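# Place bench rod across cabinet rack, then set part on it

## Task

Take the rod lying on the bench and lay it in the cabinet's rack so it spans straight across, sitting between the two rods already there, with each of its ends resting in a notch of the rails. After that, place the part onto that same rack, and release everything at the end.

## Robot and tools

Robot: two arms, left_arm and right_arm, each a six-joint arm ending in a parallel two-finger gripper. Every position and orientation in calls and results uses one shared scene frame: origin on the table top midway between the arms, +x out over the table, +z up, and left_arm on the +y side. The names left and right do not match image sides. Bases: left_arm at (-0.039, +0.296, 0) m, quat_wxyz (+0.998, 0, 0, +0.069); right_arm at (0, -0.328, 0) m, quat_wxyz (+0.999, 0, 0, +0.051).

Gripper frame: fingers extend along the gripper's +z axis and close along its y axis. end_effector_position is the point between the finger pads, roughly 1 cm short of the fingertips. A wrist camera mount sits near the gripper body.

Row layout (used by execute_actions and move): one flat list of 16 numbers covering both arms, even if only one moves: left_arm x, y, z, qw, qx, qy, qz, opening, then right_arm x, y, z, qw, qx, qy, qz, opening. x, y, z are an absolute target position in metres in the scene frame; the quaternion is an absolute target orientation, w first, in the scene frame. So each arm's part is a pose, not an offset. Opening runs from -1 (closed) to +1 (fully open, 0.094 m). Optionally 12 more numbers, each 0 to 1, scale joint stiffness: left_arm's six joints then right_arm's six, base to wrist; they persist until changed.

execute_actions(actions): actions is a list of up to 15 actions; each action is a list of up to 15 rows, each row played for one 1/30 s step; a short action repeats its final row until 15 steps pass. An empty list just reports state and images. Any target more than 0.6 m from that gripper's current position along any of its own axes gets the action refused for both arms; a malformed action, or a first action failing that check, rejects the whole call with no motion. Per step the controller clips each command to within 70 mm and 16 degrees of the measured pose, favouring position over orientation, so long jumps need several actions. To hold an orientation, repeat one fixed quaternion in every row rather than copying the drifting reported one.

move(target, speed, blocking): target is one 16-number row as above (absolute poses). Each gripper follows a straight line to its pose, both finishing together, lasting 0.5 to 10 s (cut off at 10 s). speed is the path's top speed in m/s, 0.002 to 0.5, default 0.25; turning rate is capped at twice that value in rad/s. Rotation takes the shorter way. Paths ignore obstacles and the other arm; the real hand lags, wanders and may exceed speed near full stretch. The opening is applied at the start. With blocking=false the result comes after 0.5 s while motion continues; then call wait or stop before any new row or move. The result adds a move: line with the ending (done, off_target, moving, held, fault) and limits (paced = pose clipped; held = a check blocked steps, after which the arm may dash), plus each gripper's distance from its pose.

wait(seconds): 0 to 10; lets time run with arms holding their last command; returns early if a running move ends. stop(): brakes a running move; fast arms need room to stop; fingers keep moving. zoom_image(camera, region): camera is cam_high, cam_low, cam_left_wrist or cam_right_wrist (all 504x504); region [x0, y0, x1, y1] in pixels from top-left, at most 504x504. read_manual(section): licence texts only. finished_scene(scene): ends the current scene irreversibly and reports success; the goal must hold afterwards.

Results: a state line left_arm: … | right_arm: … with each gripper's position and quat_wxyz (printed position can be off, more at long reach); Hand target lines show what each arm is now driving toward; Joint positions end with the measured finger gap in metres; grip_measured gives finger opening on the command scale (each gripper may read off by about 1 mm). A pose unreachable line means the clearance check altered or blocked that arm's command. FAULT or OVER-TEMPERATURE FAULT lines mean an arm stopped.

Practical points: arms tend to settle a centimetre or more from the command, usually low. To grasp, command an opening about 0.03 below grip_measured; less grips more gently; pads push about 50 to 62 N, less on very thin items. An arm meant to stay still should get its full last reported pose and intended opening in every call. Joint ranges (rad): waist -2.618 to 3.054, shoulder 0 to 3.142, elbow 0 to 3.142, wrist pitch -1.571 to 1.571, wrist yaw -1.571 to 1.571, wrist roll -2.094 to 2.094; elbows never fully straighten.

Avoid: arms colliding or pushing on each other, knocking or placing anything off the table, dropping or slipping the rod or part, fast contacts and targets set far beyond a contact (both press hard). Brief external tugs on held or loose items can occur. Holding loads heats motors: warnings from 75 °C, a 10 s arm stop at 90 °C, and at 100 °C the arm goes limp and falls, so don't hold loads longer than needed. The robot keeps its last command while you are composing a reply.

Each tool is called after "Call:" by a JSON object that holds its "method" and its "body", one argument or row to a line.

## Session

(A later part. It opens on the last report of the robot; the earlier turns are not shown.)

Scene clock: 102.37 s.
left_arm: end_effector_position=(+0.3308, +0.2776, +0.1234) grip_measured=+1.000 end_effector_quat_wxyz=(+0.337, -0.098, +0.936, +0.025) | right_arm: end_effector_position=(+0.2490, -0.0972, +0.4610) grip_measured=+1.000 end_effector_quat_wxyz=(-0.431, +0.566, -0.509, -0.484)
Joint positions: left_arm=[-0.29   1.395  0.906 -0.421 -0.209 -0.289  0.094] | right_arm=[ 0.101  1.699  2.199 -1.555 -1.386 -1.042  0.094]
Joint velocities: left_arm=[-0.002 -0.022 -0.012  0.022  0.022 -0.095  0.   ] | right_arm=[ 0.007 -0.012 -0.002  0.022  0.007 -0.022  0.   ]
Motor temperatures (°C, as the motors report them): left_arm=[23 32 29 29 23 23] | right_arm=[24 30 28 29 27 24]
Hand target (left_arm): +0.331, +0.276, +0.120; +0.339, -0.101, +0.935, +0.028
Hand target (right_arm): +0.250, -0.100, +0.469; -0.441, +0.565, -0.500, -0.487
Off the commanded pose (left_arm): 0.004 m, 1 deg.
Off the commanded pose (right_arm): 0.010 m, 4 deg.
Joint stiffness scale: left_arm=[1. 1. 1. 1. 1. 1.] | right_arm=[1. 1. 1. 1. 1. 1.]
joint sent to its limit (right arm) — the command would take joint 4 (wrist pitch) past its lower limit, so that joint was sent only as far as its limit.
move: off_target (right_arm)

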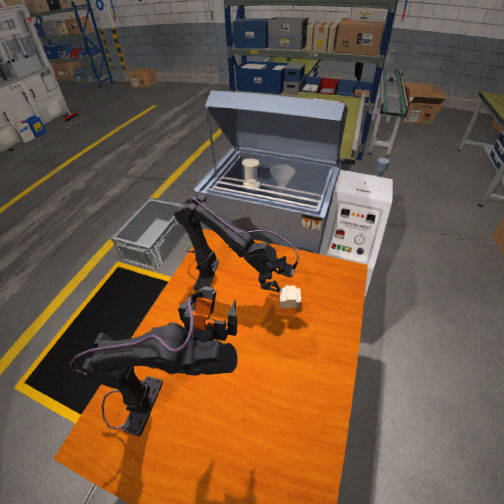

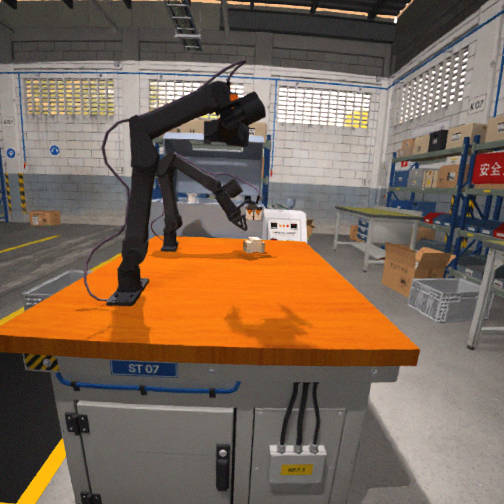

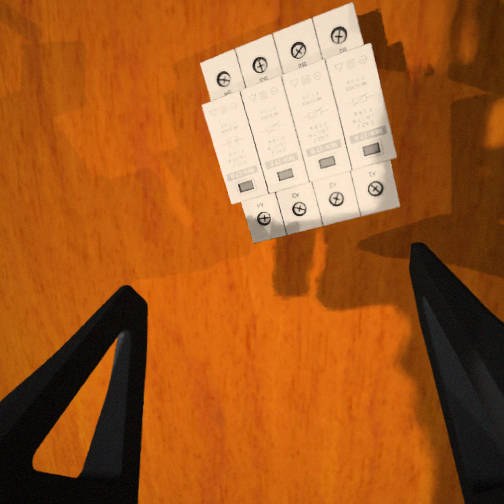

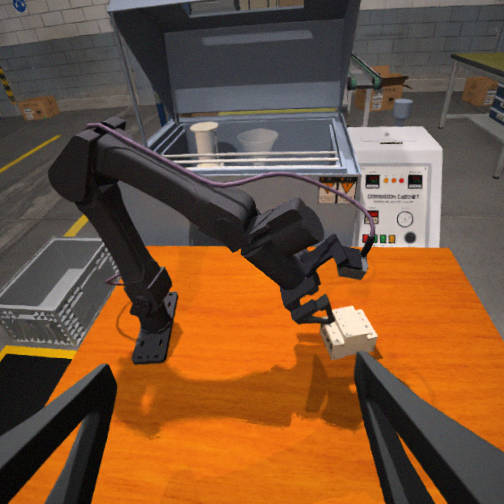

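Call:
{"method": "move", "body": {
  "target": [0.365,0.272,0.085,0.339,-0.131,0.931,0.048,1,0.25,-0.1,0.47,0.413,-0.587,0.492,0.492,1],
  "speed": 0.1
}}

Scene clock: 105.70 s.
left_arm: end_effector_position=(+0.3536, +0.2744, +0.0739) grip_measured=+1.000 end_effector_quat_wxyz=(+0.318, -0.125, +0.939, +0.048) | right_arm: end_effector_position=(+0.2491, -0.0972, +0.4608) grip_measured=+1.000 end_effector_quat_wxyz=(-0.431, +0.567, -0.509, -0.483)
Joint positions: left_arm=[-0.319  1.594  0.906 -0.282 -0.276 -0.359  0.094] | right_arm=[ 0.101  1.699  2.199 -1.555 -1.385 -1.043  0.094]
Joint velocities: left_arm=[-0.012  0.012  0.002 -0.037  0.037 -0.022  0.   ] | right_arm=[ 0.012 -0.017 -0.007 -0.007 -0.037 -0.051  0.   ]
Motor temperatures (°C, as the motors report them): left_arm=[23 31 29 29 23 23] | right_arm=[24 30 28 28 27 24]
Hand target (left_arm): +0.365, +0.272, +0.085; +0.339, -0.131, +0.930, +0.047
Hand target (right_arm): +0.250, -0.100, +0.470; -0.441, +0.565, -0.499, -0.487
Off the commanded pose (left_arm): 0.016 m, 3 deg.
Off the commanded pose (right_arm): 0.010 m, 4 deg.
Joint stiffness scale: left_arm=[1. 1. 1. 1. 1. 1.] | right_arm=[1. 1. 1. 1. 1. 1.]
joint sent to its limit (right arm) — the command would take joint 4 (wrist pitch) past its lower limit, so that joint was sent only as far as its limit.
move: off_target (left_arm, right_arm)

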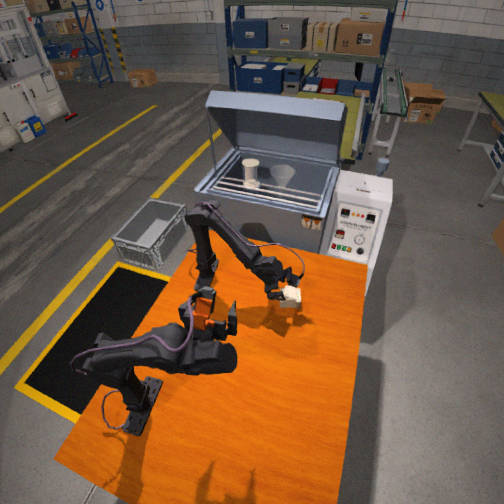

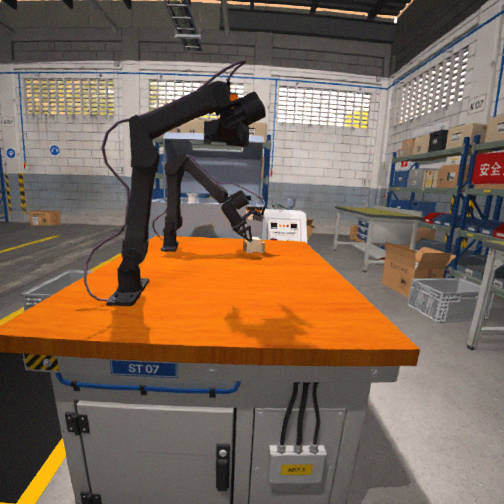

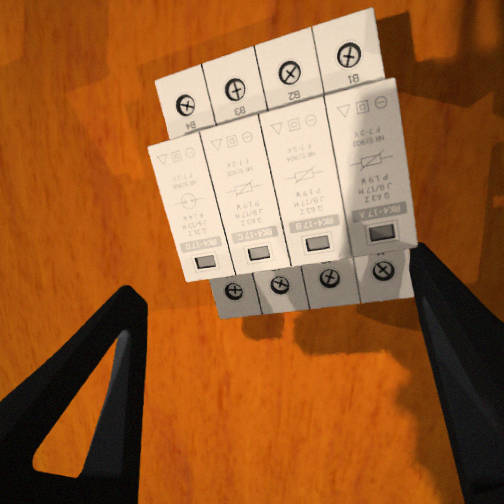

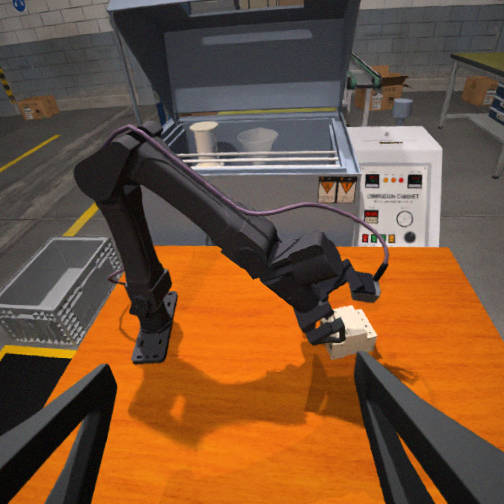

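Call:
{"method": "move", "body": {
  "target": [0.368,0.257,0.085,0.339,-0.131,0.931,0.048,1,0.25,-0.1,0.47,0.413,-0.587,0.492,0.492,1],
  "speed": 0.05
}}

Call:
{"method": "move", "body": {
  "target": [0.39,0.267,0.045,0.339,-0.131,0.931,0.048,1,0.25,-0.1,0.47,0.413,-0.587,0.492,0.492,1],
  "speed": 0.05
}}

Scene clock: 109.20 s.
left_arm: end_effector_position=(+0.3581, +0.2596, +0.0764) grip_measured=+1.000 end_effector_quat_wxyz=(+0.325, -0.125, +0.936, +0.047) | right_arm: end_effector_position=(+0.2491, -0.0972, +0.4607) grip_measured=+1.000 end_effector_quat_wxyz=(-0.431, +0.567, -0.509, -0.483)
Joint positions: left_arm=[-0.366  1.611  0.928 -0.282 -0.305 -0.399  0.094] | right_arm=[ 0.101  1.699  2.199 -1.555 -1.384 -1.044  0.094]
Joint velocities: left_arm=[-0.002 -0.002  0.012  0.022  0.007  0.051  0.   ] | right_arm=[-0.012 -0.002 -0.012 -0.022 -0.022 -0.037  0.   ]
Motor temperatures (°C, as the motors report them): left_arm=[23 31 29 29 23 23] | right_arm=[24 29 28 28 27 24]
Hand target (left_arm): +0.367, +0.257, +0.085; +0.339, -0.131, +0.931, +0.047
Hand target (right_arm): +0.250, -0.100, +0.470; -0.441, +0.565, -0.500, -0.487
Off the commanded pose (left_arm): 0.013 m, 2 deg.
Off the commanded pose (right_arm): 0.010 m, 4 deg.
Joint stiffness scale: left_arm=[1. 1. 1. 1. 1. 1.] | right_arm=[1. 1. 1. 1. 1. 1.]
joint sent to its limit (right arm) — the command would take joint 4 (wrist pitch) past its lower limit, so that joint was sent only as far as its limit.
move: off_target (left_arm, right_arm)

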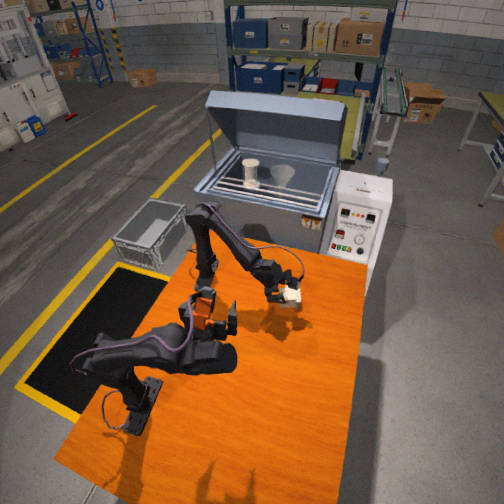

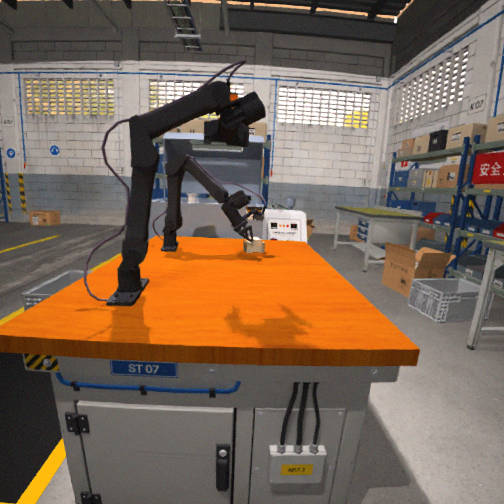

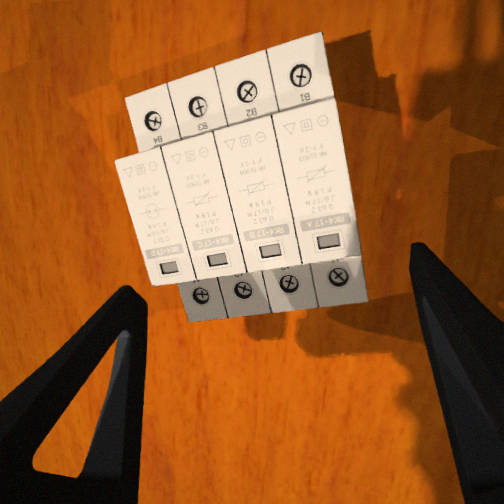

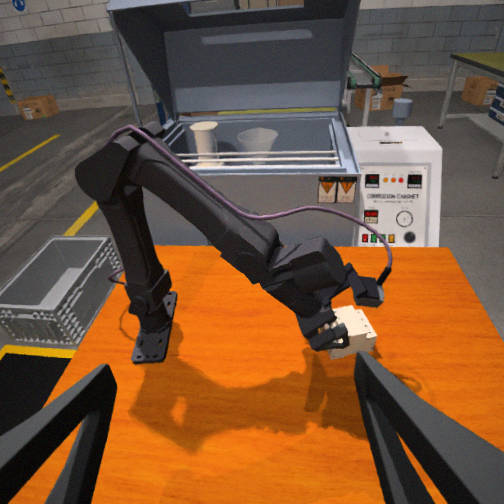

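Scene clock: 110.57 s.
left_arm: end_effector_position=(+0.3814, +0.2652, +0.0400) grip_measured=+1.000 end_effector_quat_wxyz=(+0.328, -0.129, +0.934, +0.051) | right_arm: end_effector_position=(+0.2491, -0.0972, +0.4607) grip_measured=+1.000 end_effector_quat_wxyz=(-0.431, +0.567, -0.509, -0.483)
Joint positions: left_arm=[-0.339  1.763  0.928 -0.119 -0.3   -0.378  0.094] | right_arm=[ 0.101  1.699  2.199 -1.555 -1.384 -1.045  0.094]
Joint velocities: left_arm=[ 0.002 -0.007 -0.002 -0.007  0.037 -0.007  0.   ] | right_arm=[ 0.002 -0.017 -0.012 -0.022 -0.007 -0.022  0.   ]
Motor temperatures (°C, as the motors report them): left_arm=[23 31 29 29 23 23] | right_arm=[24 29 28 28 27 24]
Hand target (left_arm): +0.390, +0.267, +0.045; +0.339, -0.131, +0.930, +0.048
Hand target (right_arm): +0.250, -0.100, +0.470; -0.441, +0.565, -0.499, -0.487
Off the commanded pose (left_arm): 0.010 m, 1 deg.
Off the commanded pose (right_arm): 0.010 m, 4 deg.
Joint stiffness scale: left_arm=[1. 1. 1. 1. 1. 1.] | right_arm=[1. 1. 1. 1. 1. 1.]
joint sent to its limit (right arm) — the command would take joint 4 (wrist pitch) past its lower limit, so that joint was sent only as far as its limit.
move: off_target (right_arm)

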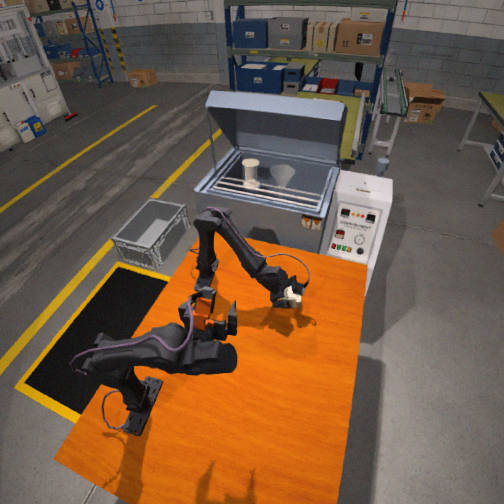

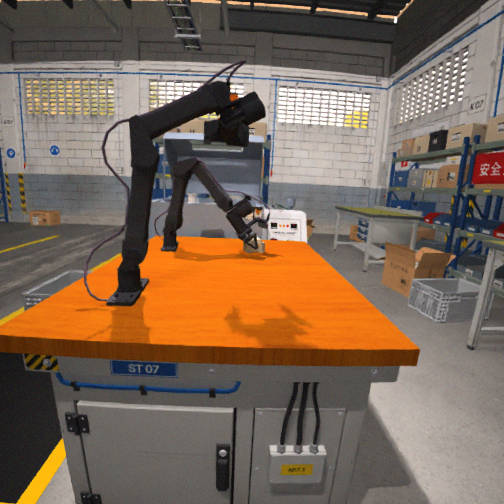

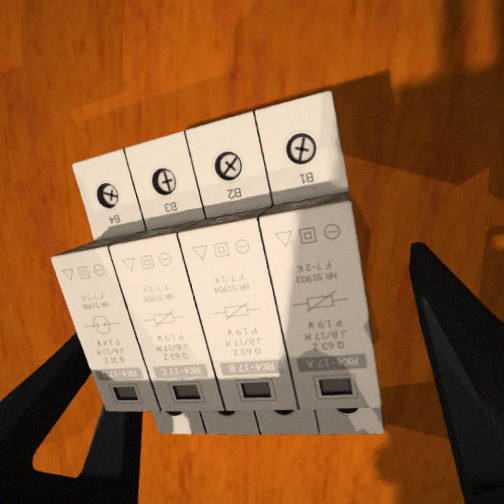

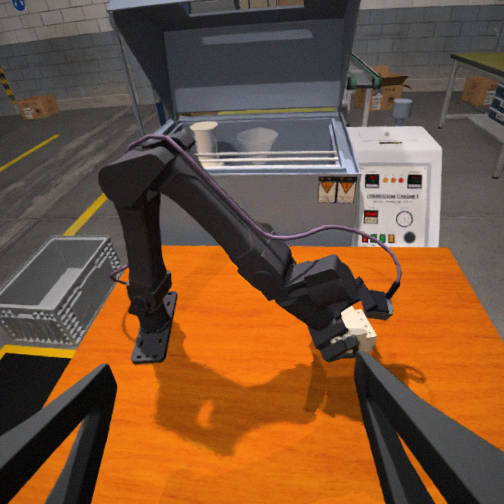

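Call:
{"method": "move", "body": {
  "target": [0.39,0.272,0.045,0.339,-0.131,0.931,0.048,0.42,0.25,-0.1,0.47,0.413,-0.587,0.492,0.492,1]
}}

Call:
{"method": "move", "body": {
  "target": [0.25,0.45,0.33,0.31,-0.397,0.852,0.145,0.42,0.25,-0.1,0.47,0.413,-0.587,0.492,0.492,1]
}}

Call:
{"method": "move", "body": {
  "target": [0.12,0.7,0.33,0.242,-0.665,0.665,0.242,0.42,0.25,0.05,0.47,0.413,-0.587,0.492,0.492,1]
}}

Call:
{"method": "move", "body": {
  "target": [0.12,0.778,0.285,0.242,-0.665,0.665,0.242,0.42,0.25,0.05,0.47,0.413,-0.587,0.492,0.492,1],
  "speed": 0.08
}}

Call:
{"method": "zoom_image", "body": {
  "camera": "cam_right_wrist",
  "region": [100, 80, 400, 220]
}}

Scene clock: 118.10 s.
left_arm: end_effector_position=(+0.3822, +0.2670, +0.0400) grip_measured=+0.534 end_effector_quat_wxyz=(+0.328, -0.125, +0.935, +0.050) | right_arm: end_effector_position=(+0.2491, -0.0972, +0.4607) grip_measured=+1.000 end_effector_quat_wxyz=(-0.431, +0.567, -0.509, -0.483)
Joint positions: left_arm=[-0.33   1.763  0.928 -0.116 -0.29  -0.363  0.072] | right_arm=[ 0.101  1.699  2.199 -1.555 -1.384 -1.045  0.094]
Joint velocities: left_arm=[-0.007 -0.007  0.007 -0.095  0.022 -0.066 -0.001] | right_arm=[-0.007 -0.017 -0.007  0.007 -0.051  0.066  0.   ]
Motor temperatures (°C, as the motors report them): left_arm=[23 30 29 29 23 23] | right_arm=[24 28 29 28 27 24]
Hand target (left_arm): +0.390, +0.272, +0.045; +0.339, -0.131, +0.930, +0.048
Hand target (right_arm): +0.250, -0.100, +0.470; -0.441, +0.565, -0.500, -0.487
Off the commanded pose (left_arm): 0.010 m, 2 deg.
Off the commanded pose (right_arm): 0.010 m, 4 deg.
Joint stiffness scale: left_arm=[1. 1. 1. 1. 1. 1.] | right_arm=[1. 1. 1. 1. 1. 1.]
joint sent to its limit (right arm) — the command would take joint 4 (wrist pitch) past its lower limit, so that joint was sent only as far as its limit.
move: off_target (right_arm)

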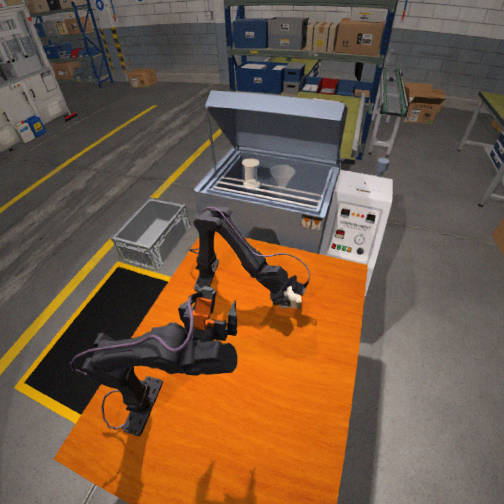

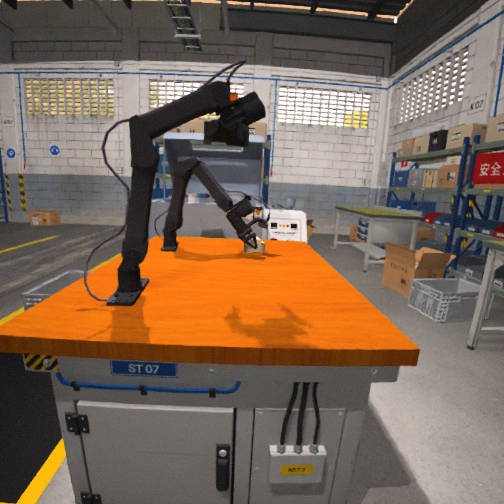

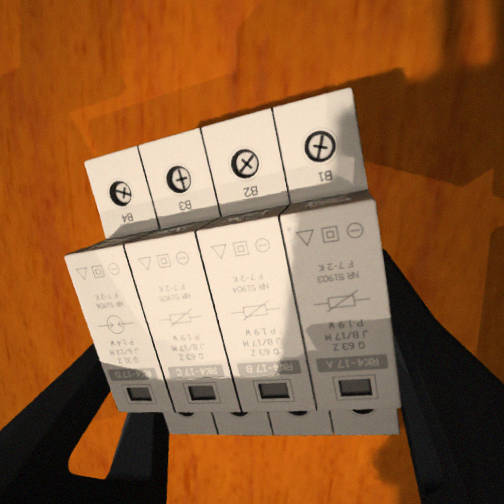

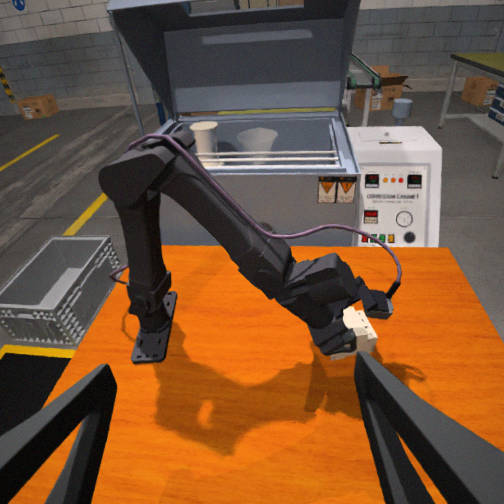

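Scene clock: 120.30 s.
left_arm: end_effector_position=(+0.2419, +0.4440, +0.3059) grip_measured=+0.533 end_effector_quat_wxyz=(+0.268, -0.388, +0.870, +0.142) | right_arm: end_effector_position=(+0.2490, -0.0972, +0.4608) grip_measured=+1.000 end_effector_quat_wxyz=(-0.432, +0.567, -0.509, -0.483)
Joint positions: left_arm=[ 0.156  1.412  1.726 -1.36  -0.34  -0.454  0.072] | right_arm=[ 0.101  1.699  2.199 -1.555 -1.385 -1.046  0.094]
Joint velocities: left_arm=[-0.007 -0.017  0.012 -0.066 -0.066 -0.007  0.001] | right_arm=[-0.017 -0.037 -0.017 -0.022  0.022  0.007  0.   ]
Motor temperatures (°C, as the motors report them): left_arm=[23 30 29 30 23 23] | right_arm=[24 28 29 28 27 24]
Hand target (left_arm): +0.247, +0.452, +0.330; +0.313, -0.396, +0.850, +0.149
Hand target (right_arm): +0.250, -0.100, +0.470; -0.441, +0.565, -0.499, -0.487
Off the commanded pose (left_arm): 0.026 m, 5 deg.
Off the commanded pose (right_arm): 0.010 m, 4 deg.
Joint stiffness scale: left_arm=[1. 1. 1. 1. 1. 1.] | right_arm=[1. 1. 1. 1. 1. 1.]
joint sent to its limit (right arm) — the command would take joint 4 (wrist pitch) past its lower limit, so that joint was sent only as far as its limit.
move: off_target (left_arm, right_arm)

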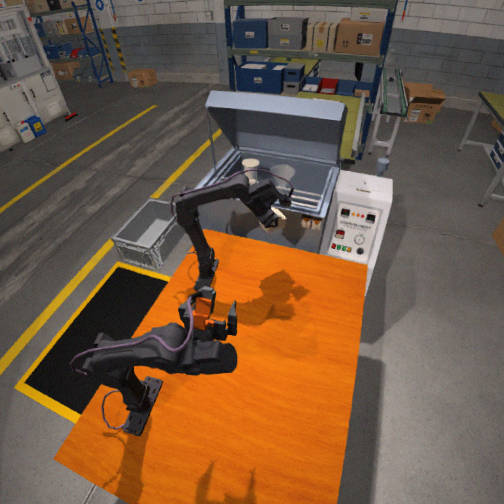

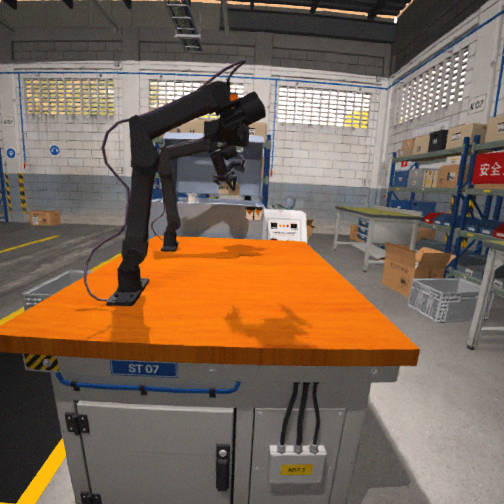

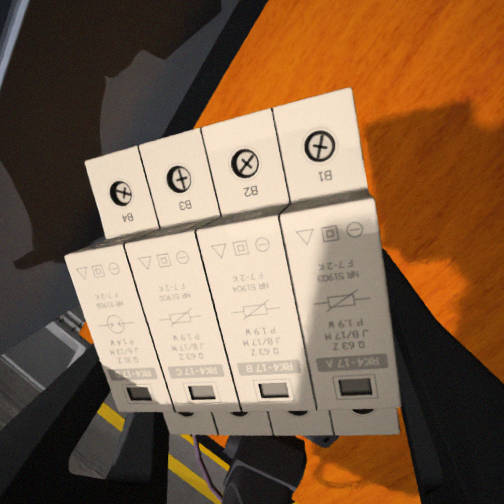

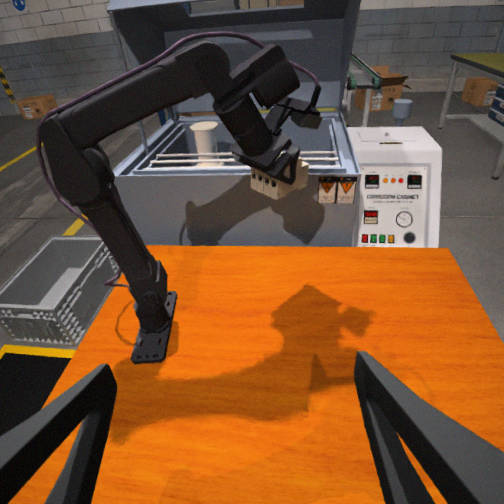

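Scene clock: 122.33 s.
left_arm: end_effector_position=(+0.1197, +0.6913, +0.2997) grip_measured=+0.533 end_effector_quat_wxyz=(+0.200, -0.660, +0.689, +0.222) | right_arm: end_effector_position=(+0.2575, +0.0495, +0.4543) grip_measured=+1.000 end_effector_quat_wxyz=(-0.398, +0.581, -0.509, -0.495)
Joint positions: left_arm=[ 0.926  1.817  2.126 -1.341 -0.296 -0.381  0.072] | right_arm=[ 0.515  1.809  2.171 -0.794 -1.09  -0.345  0.094]
Joint velocities: left_arm=[ 0.002  0.007  0.027  0.022 -0.037  0.095 -0.   ] | right_arm=[ 0.002  0.017 -0.007  0.037 -0.022 -0.051  0.   ]
Motor temperatures (°C, as the motors report them): left_arm=[23 30 29 30 23 23] | right_arm=[24 28 29 28 27 24]
Hand target (left_arm): +0.118, +0.701, +0.330; -0.245, +0.662, -0.663, -0.248
Hand target (right_arm): +0.252, +0.049, +0.470; -0.416, +0.585, -0.492, -0.492
Off the commanded pose (left_arm): 0.032 m, 6 deg.
Off the commanded pose (right_arm): 0.017 m, 3 deg.
Joint stiffness scale: left_arm=[1. 1. 1. 1. 1. 1.] | right_arm=[1. 1. 1. 1. 1. 1.]
move: off_target (left_arm, right_arm)

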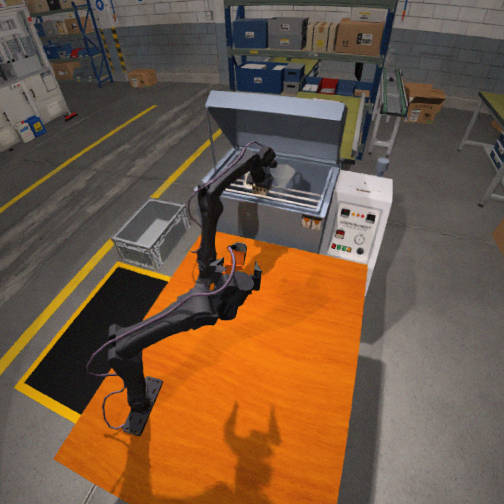

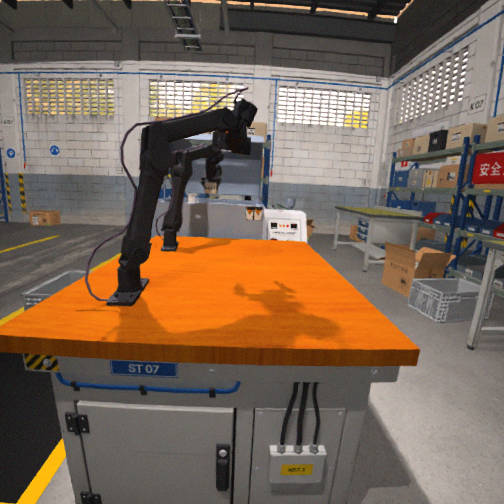

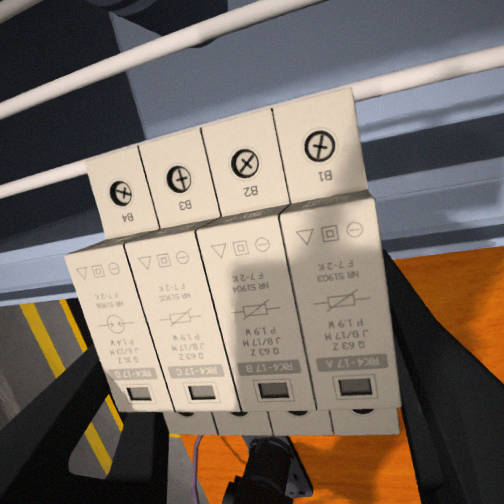

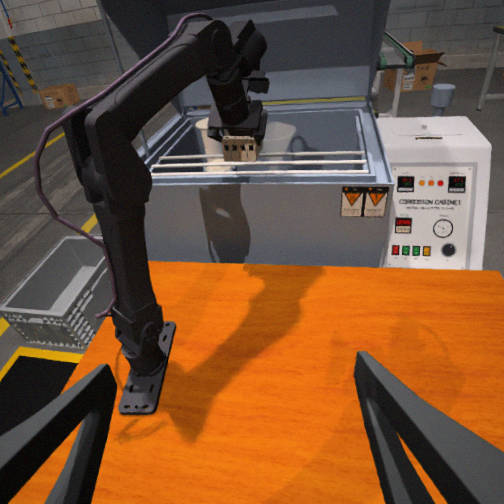

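Scene clock: 123.80 s.
left_arm: end_effector_position=(+0.1185, +0.7585, +0.2485) grip_measured=+0.533 end_effector_quat_wxyz=(+0.185, -0.670, +0.687, +0.211) | right_arm: end_effector_position=(+0.2577, +0.0496, +0.4542) grip_measured=+1.000 end_effector_quat_wxyz=(-0.398, +0.581, -0.510, -0.495)
Joint positions: left_arm=[ 1.013  2.031  2.22  -1.243 -0.248 -0.33   0.072] | right_arm=[ 0.515  1.809  2.171 -0.794 -1.089 -0.344  0.094]
Joint velocities: left_arm=[ 0.007 -0.012  0.017  0.007 -0.051  0.007  0.001] | right_arm=[-0.012  0.022 -0.017 -0.081  0.007 -0.037  0.   ]
Motor temperatures (°C, as the motors report them): left_arm=[23 31 29 30 23 23] | right_arm=[24 28 29 28 27 24]
Hand target (left_arm): +0.118, +0.774, +0.286; -0.242, +0.664, -0.664, -0.243
Hand target (right_arm): +0.250, +0.050, +0.470; -0.413, +0.587, -0.492, -0.492
Off the commanded pose (left_arm): 0.041 m, 8 deg.
Off the commanded pose (right_arm): 0.018 m, 3 deg.
Joint stiffness scale: left_arm=[1. 1. 1. 1. 1. 1.] | right_arm=[1. 1. 1. 1. 1. 1.]
move: off_target (left_arm, right_arm)

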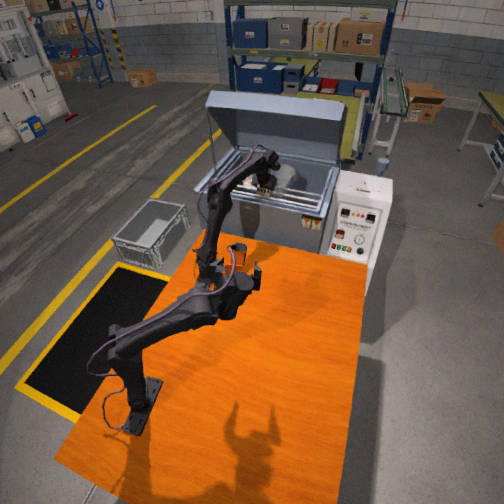

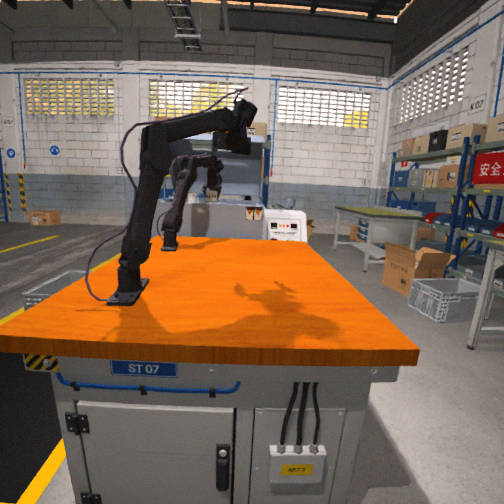

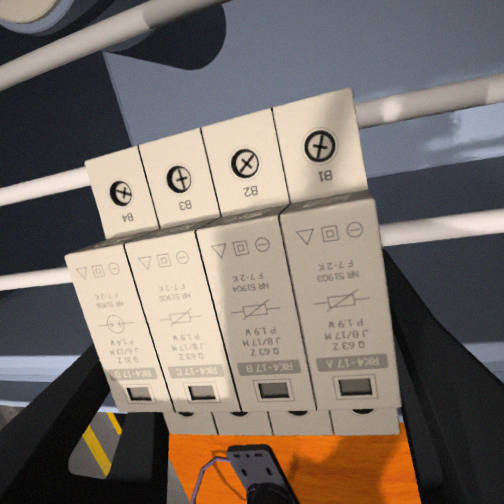

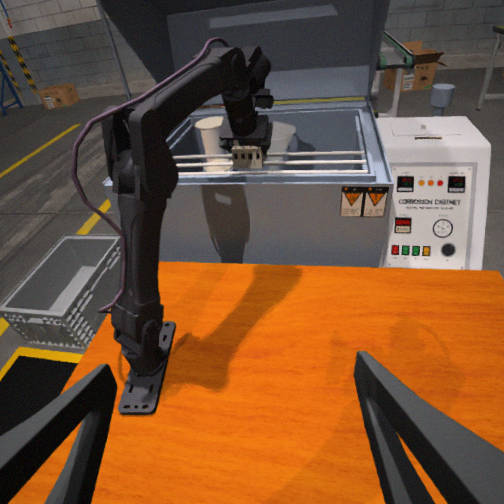

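Region (100, 80, 400, 220) of cam_right_wrist's 504x504 image, scaled by 1.680, with more detail than that image has; it fills the top 235 rows of this view, and the rest is white.

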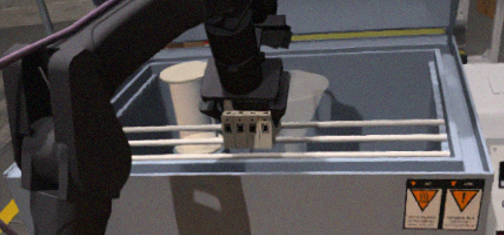

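Sag tilts it ~6°; compensate and go further.

Call:
{"method": "move", "body": {
  "target": [0.12,0.79,0.292,0.29,-0.655,0.645,0.268,0.42,0.25,0.05,0.47,0.413,-0.587,0.492,0.492,1],
  "speed": 0.04
}}

Scene clock: 129.67 s.
left_arm: end_effector_position=(+0.1253, +0.7766, +0.2551) grip_measured=+0.533 end_effector_quat_wxyz=(+0.240, -0.662, +0.672, +0.229) | right_arm: end_effector_position=(+0.2577, +0.0496, +0.4542) grip_measured=+1.000 end_effector_quat_wxyz=(-0.398, +0.581, -0.510, -0.495)
Joint positions: left_arm=[ 1.019  1.981  2.105 -1.055 -0.237 -0.32   0.072] | right_arm=[ 0.515  1.809  2.171 -0.794 -1.089 -0.344  0.094]
Joint velocities: left_arm=[-0.017 -0.007 -0.007  0.037 -0.081  0.037  0.001] | right_arm=[ 0.007  0.037 -0.002 -0.037  0.051  0.081  0.   ]
Motor temperatures (°C, as the motors report them): left_arm=[23 32 29 31 23 23] | right_arm=[24 29 29 29 27 24]
Hand target (left_arm): +0.119, +0.786, +0.294; -0.289, +0.655, -0.645, -0.267
Hand target (right_arm): +0.250, +0.050, +0.470; -0.413, +0.587, -0.492, -0.492
Off the commanded pose (left_arm): 0.040 m, 8 deg.
Off the commanded pose (right_arm): 0.018 m, 3 deg.
Joint stiffness scale: left_arm=[1. 1. 1. 1. 1. 1.] | right_arm=[1. 1. 1. 1. 1. 1.]
move: off_target (left_arm, right_arm)

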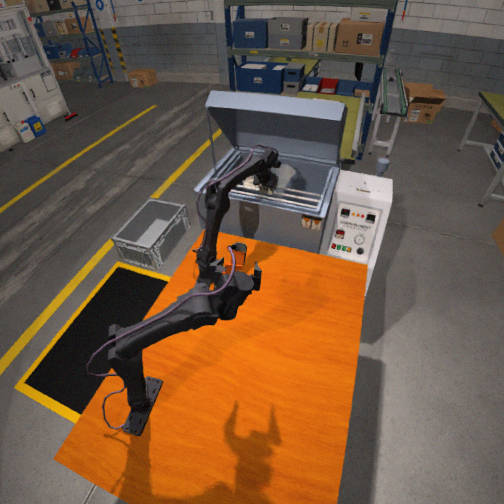

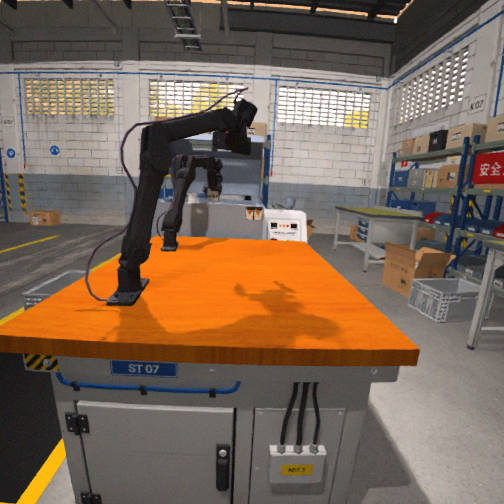

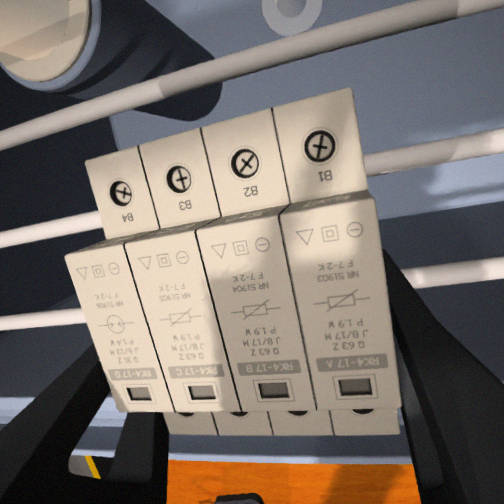

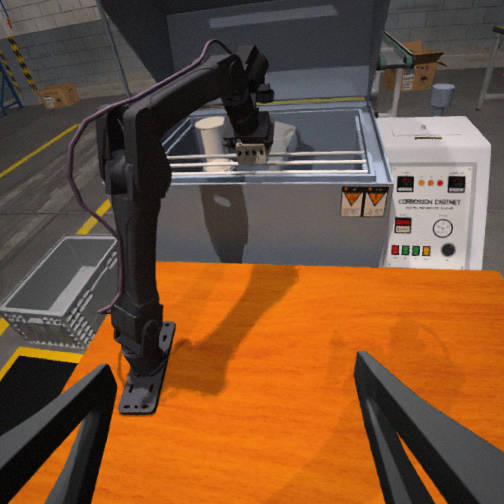

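Call:
{"method": "move", "body": {
  "target": [0.12,0.785,0.26,0.29,-0.655,0.645,0.268,0.42,0.25,0.05,0.47,0.413,-0.587,0.492,0.492,1],
  "speed": 0.03
}}

Call:
{"method": "zoom_image", "body": {
  "camera": "cam_right_wrist",
  "region": [180, 110, 330, 200]
}}

Scene clock: 133.87 s.
left_arm: end_effector_position=(+0.1226, +0.7734, +0.2291) grip_measured=+0.533 end_effector_quat_wxyz=(+0.246, -0.661, +0.669, +0.236) | right_arm: end_effector_position=(+0.2577, +0.0496, +0.4542) grip_measured=+1.000 end_effector_quat_wxyz=(-0.398, +0.581, -0.510, -0.495)
Joint positions: left_arm=[ 1.019  1.907  1.882 -0.888 -0.244 -0.319  0.072] | right_arm=[ 0.515  1.809  2.171 -0.794 -1.089 -0.344  0.094]
Joint velocities: left_arm=[-0.002 -0.022 -0.012 -0.007 -0.007 -0.022 -0.   ] | right_arm=[-0.007  0.007 -0.007  0.037 -0.037 -0.007  0.   ]
Motor temperatures (°C, as the motors report them): left_arm=[23 33 29 31 23 23] | right_arm=[24 29 29 29 27 24]
Hand target (left_arm): +0.119, +0.783, +0.261; -0.289, +0.655, -0.645, -0.267
Hand target (right_arm): +0.250, +0.050, +0.470; -0.413, +0.587, -0.492, -0.492
Off the commanded pose (left_arm): 0.033 m, 7 deg.
Off the commanded pose (right_arm): 0.018 m, 3 deg.
Joint stiffness scale: left_arm=[1. 1. 1. 1. 1. 1.] | right_arm=[1. 1. 1. 1. 1. 1.]
move: off_target (left_arm, right_arm)

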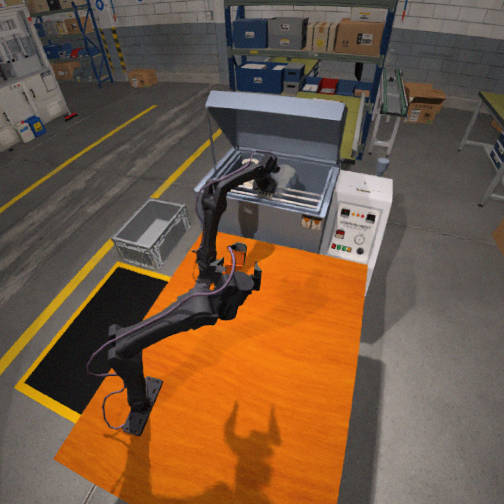

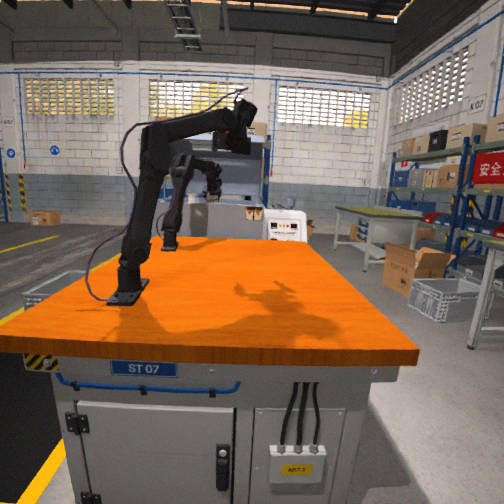

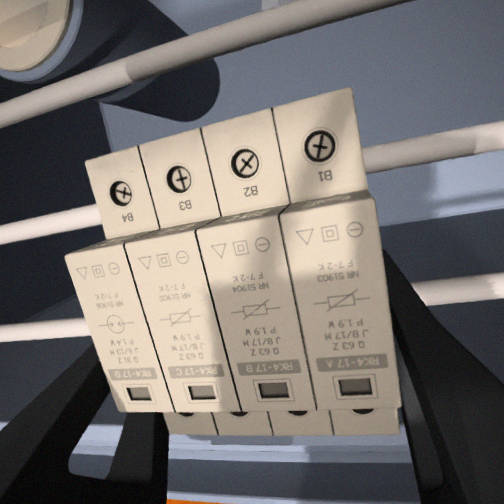

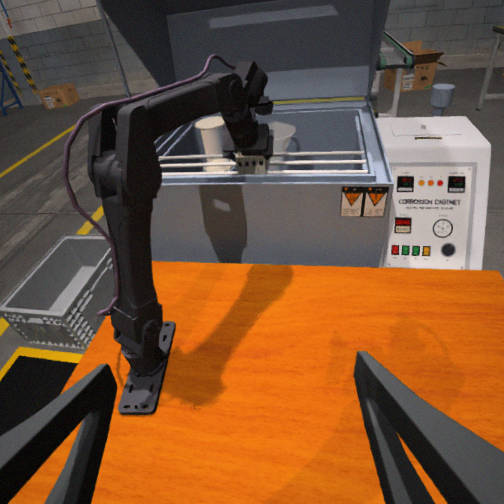

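Region (180, 110, 330, 200) of cam_right_wrist's 504x504 image, scaled by 3.360, with more detail than that image has; it fills the top 302 rows of this view, and the rest is white.

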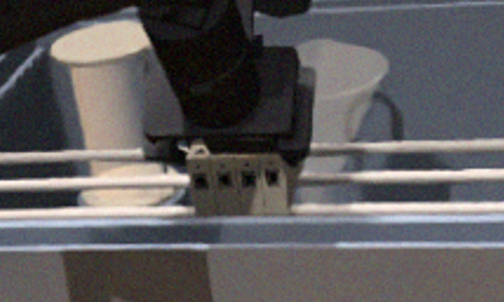

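Resting on the rods. Release and retreat.

Call:
{"method": "move", "body": {
  "target": [0.12,0.785,0.255,0.28,-0.657,0.65,0.26,1,0.25,0.05,0.47,0.413,-0.587,0.492,0.492,1],
  "speed": 0.03
}}

Call:
{"method": "move", "body": {
  "target": [0.12,0.7,0.34,0.28,-0.657,0.65,0.26,1,0.25,0.05,0.47,0.413,-0.587,0.492,0.492,1],
  "speed": 0.15
}}

Scene clock: 138.50 s.
left_arm: end_effector_position=(+0.1246, +0.7792, +0.2337) grip_measured=+1.000 end_effector_quat_wxyz=(+0.259, -0.659, +0.663, +0.242) | right_arm: end_effector_position=(+0.2577, +0.0496, +0.4542) grip_measured=+1.000 end_effector_quat_wxyz=(-0.398, +0.581, -0.510, -0.495)
Joint positions: left_arm=[ 1.019  1.908  1.882 -0.855 -0.247 -0.319  0.094] | right_arm=[ 0.515  1.809  2.171 -0.794 -1.089 -0.344  0.094]
Joint velocities: left_arm=[-0.017  0.002  0.007  0.022 -0.051  0.007  0.   ] | right_arm=[ 0.002 -0.012 -0.002 -0.037 -0.022  0.037  0.   ]
Motor temperatures (°C, as the motors report them): left_arm=[23 34 29 31 23 23] | right_arm=[24 29 29 29 27 24]
Hand target (left_arm): +0.120, +0.784, +0.255; -0.280, +0.657, -0.650, -0.260
Hand target (right_arm): +0.250, +0.050, +0.470; -0.413, +0.587, -0.492, -0.492
Off the commanded pose (left_arm): 0.023 m, 3 deg.
Off the commanded pose (right_arm): 0.018 m, 3 deg.
Joint stiffness scale: left_arm=[1. 1. 1. 1. 1. 1.] | right_arm=[1. 1. 1. 1. 1. 1.]
move: off_target (left_arm, right_arm)

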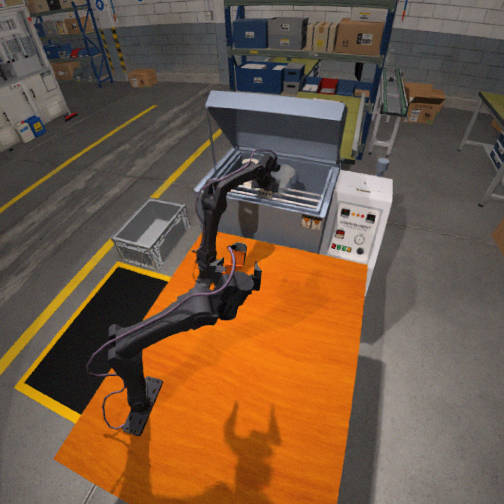

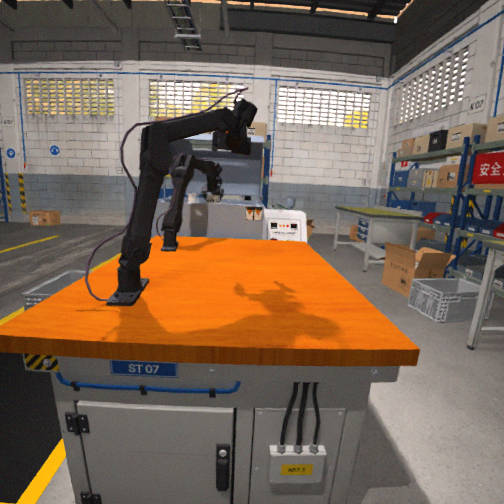

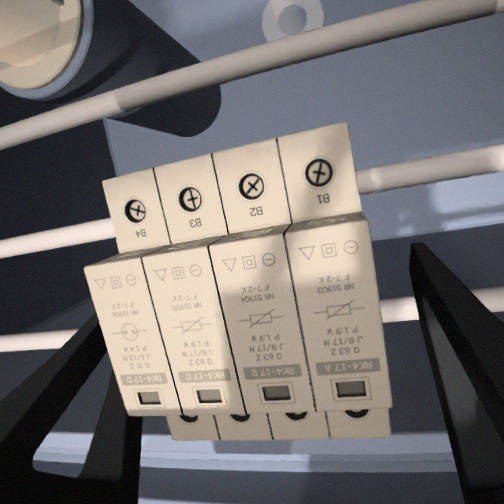

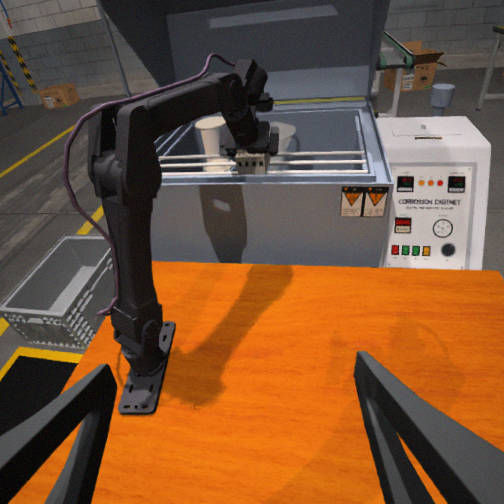

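Scene clock: 140.03 s.
left_arm: end_effector_position=(+0.1201, +0.7022, +0.3263) grip_measured=+1.000 end_effector_quat_wxyz=(+0.269, -0.657, +0.658, +0.251) | right_arm: end_effector_position=(+0.2577, +0.0496, +0.4542) grip_measured=+1.000 end_effector_quat_wxyz=(-0.398, +0.581, -0.510, -0.495)
Joint positions: left_arm=[ 0.93   1.736  2.043 -1.18  -0.314 -0.385  0.094] | right_arm=[ 0.515  1.809  2.171 -0.794 -1.089 -0.344  0.094]
Joint velocities: left_arm=[-0.012  0.007 -0.022 -0.037 -0.007 -0.051  0.   ] | right_arm=[ 0.017 -0.012 -0.012  0.022  0.007 -0.007  0.   ]
Motor temperatures (°C, as the motors report them): left_arm=[23 34 29 31 23 23] | right_arm=[24 29 29 29 27 24]
Hand target (left_arm): +0.120, +0.699, +0.340; -0.281, +0.657, -0.650, -0.259
Hand target (right_arm): +0.250, +0.050, +0.470; -0.413, +0.587, -0.492, -0.492
Off the commanded pose (left_arm): 0.014 m, 2 deg.
Off the commanded pose (right_arm): 0.018 m, 3 deg.
Joint stiffness scale: left_arm=[1. 1. 1. 1. 1. 1.] | right_arm=[1. 1. 1. 1. 1. 1.]
move: off_target (left_arm, right_arm)

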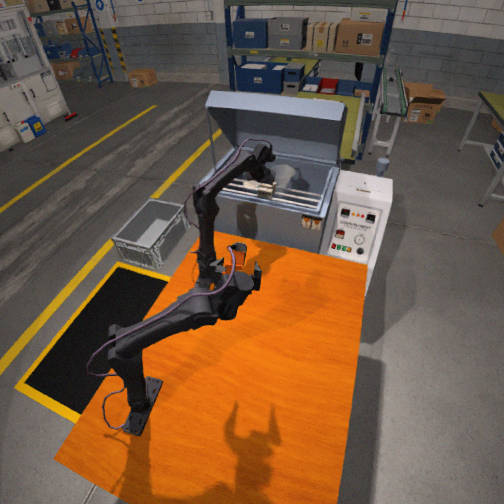

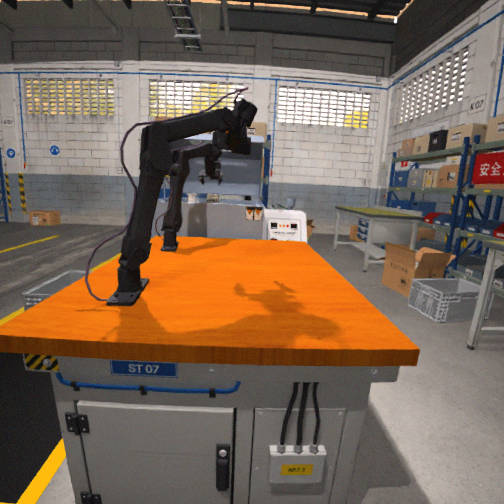

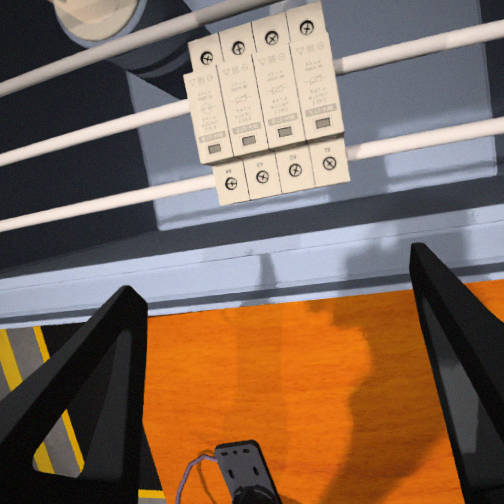

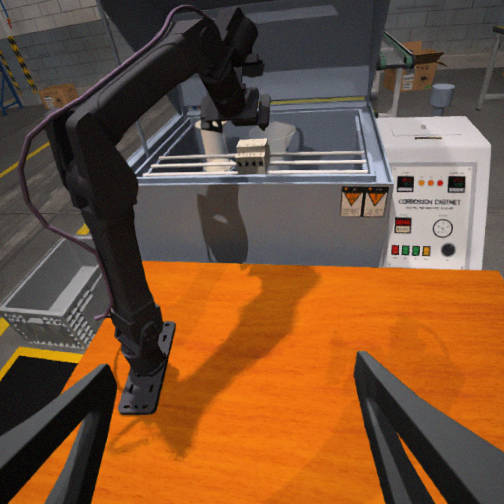

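Call:
{"method": "finished_scene", "body": {
  "scene": 1
}}

The scene is finished: the task was done.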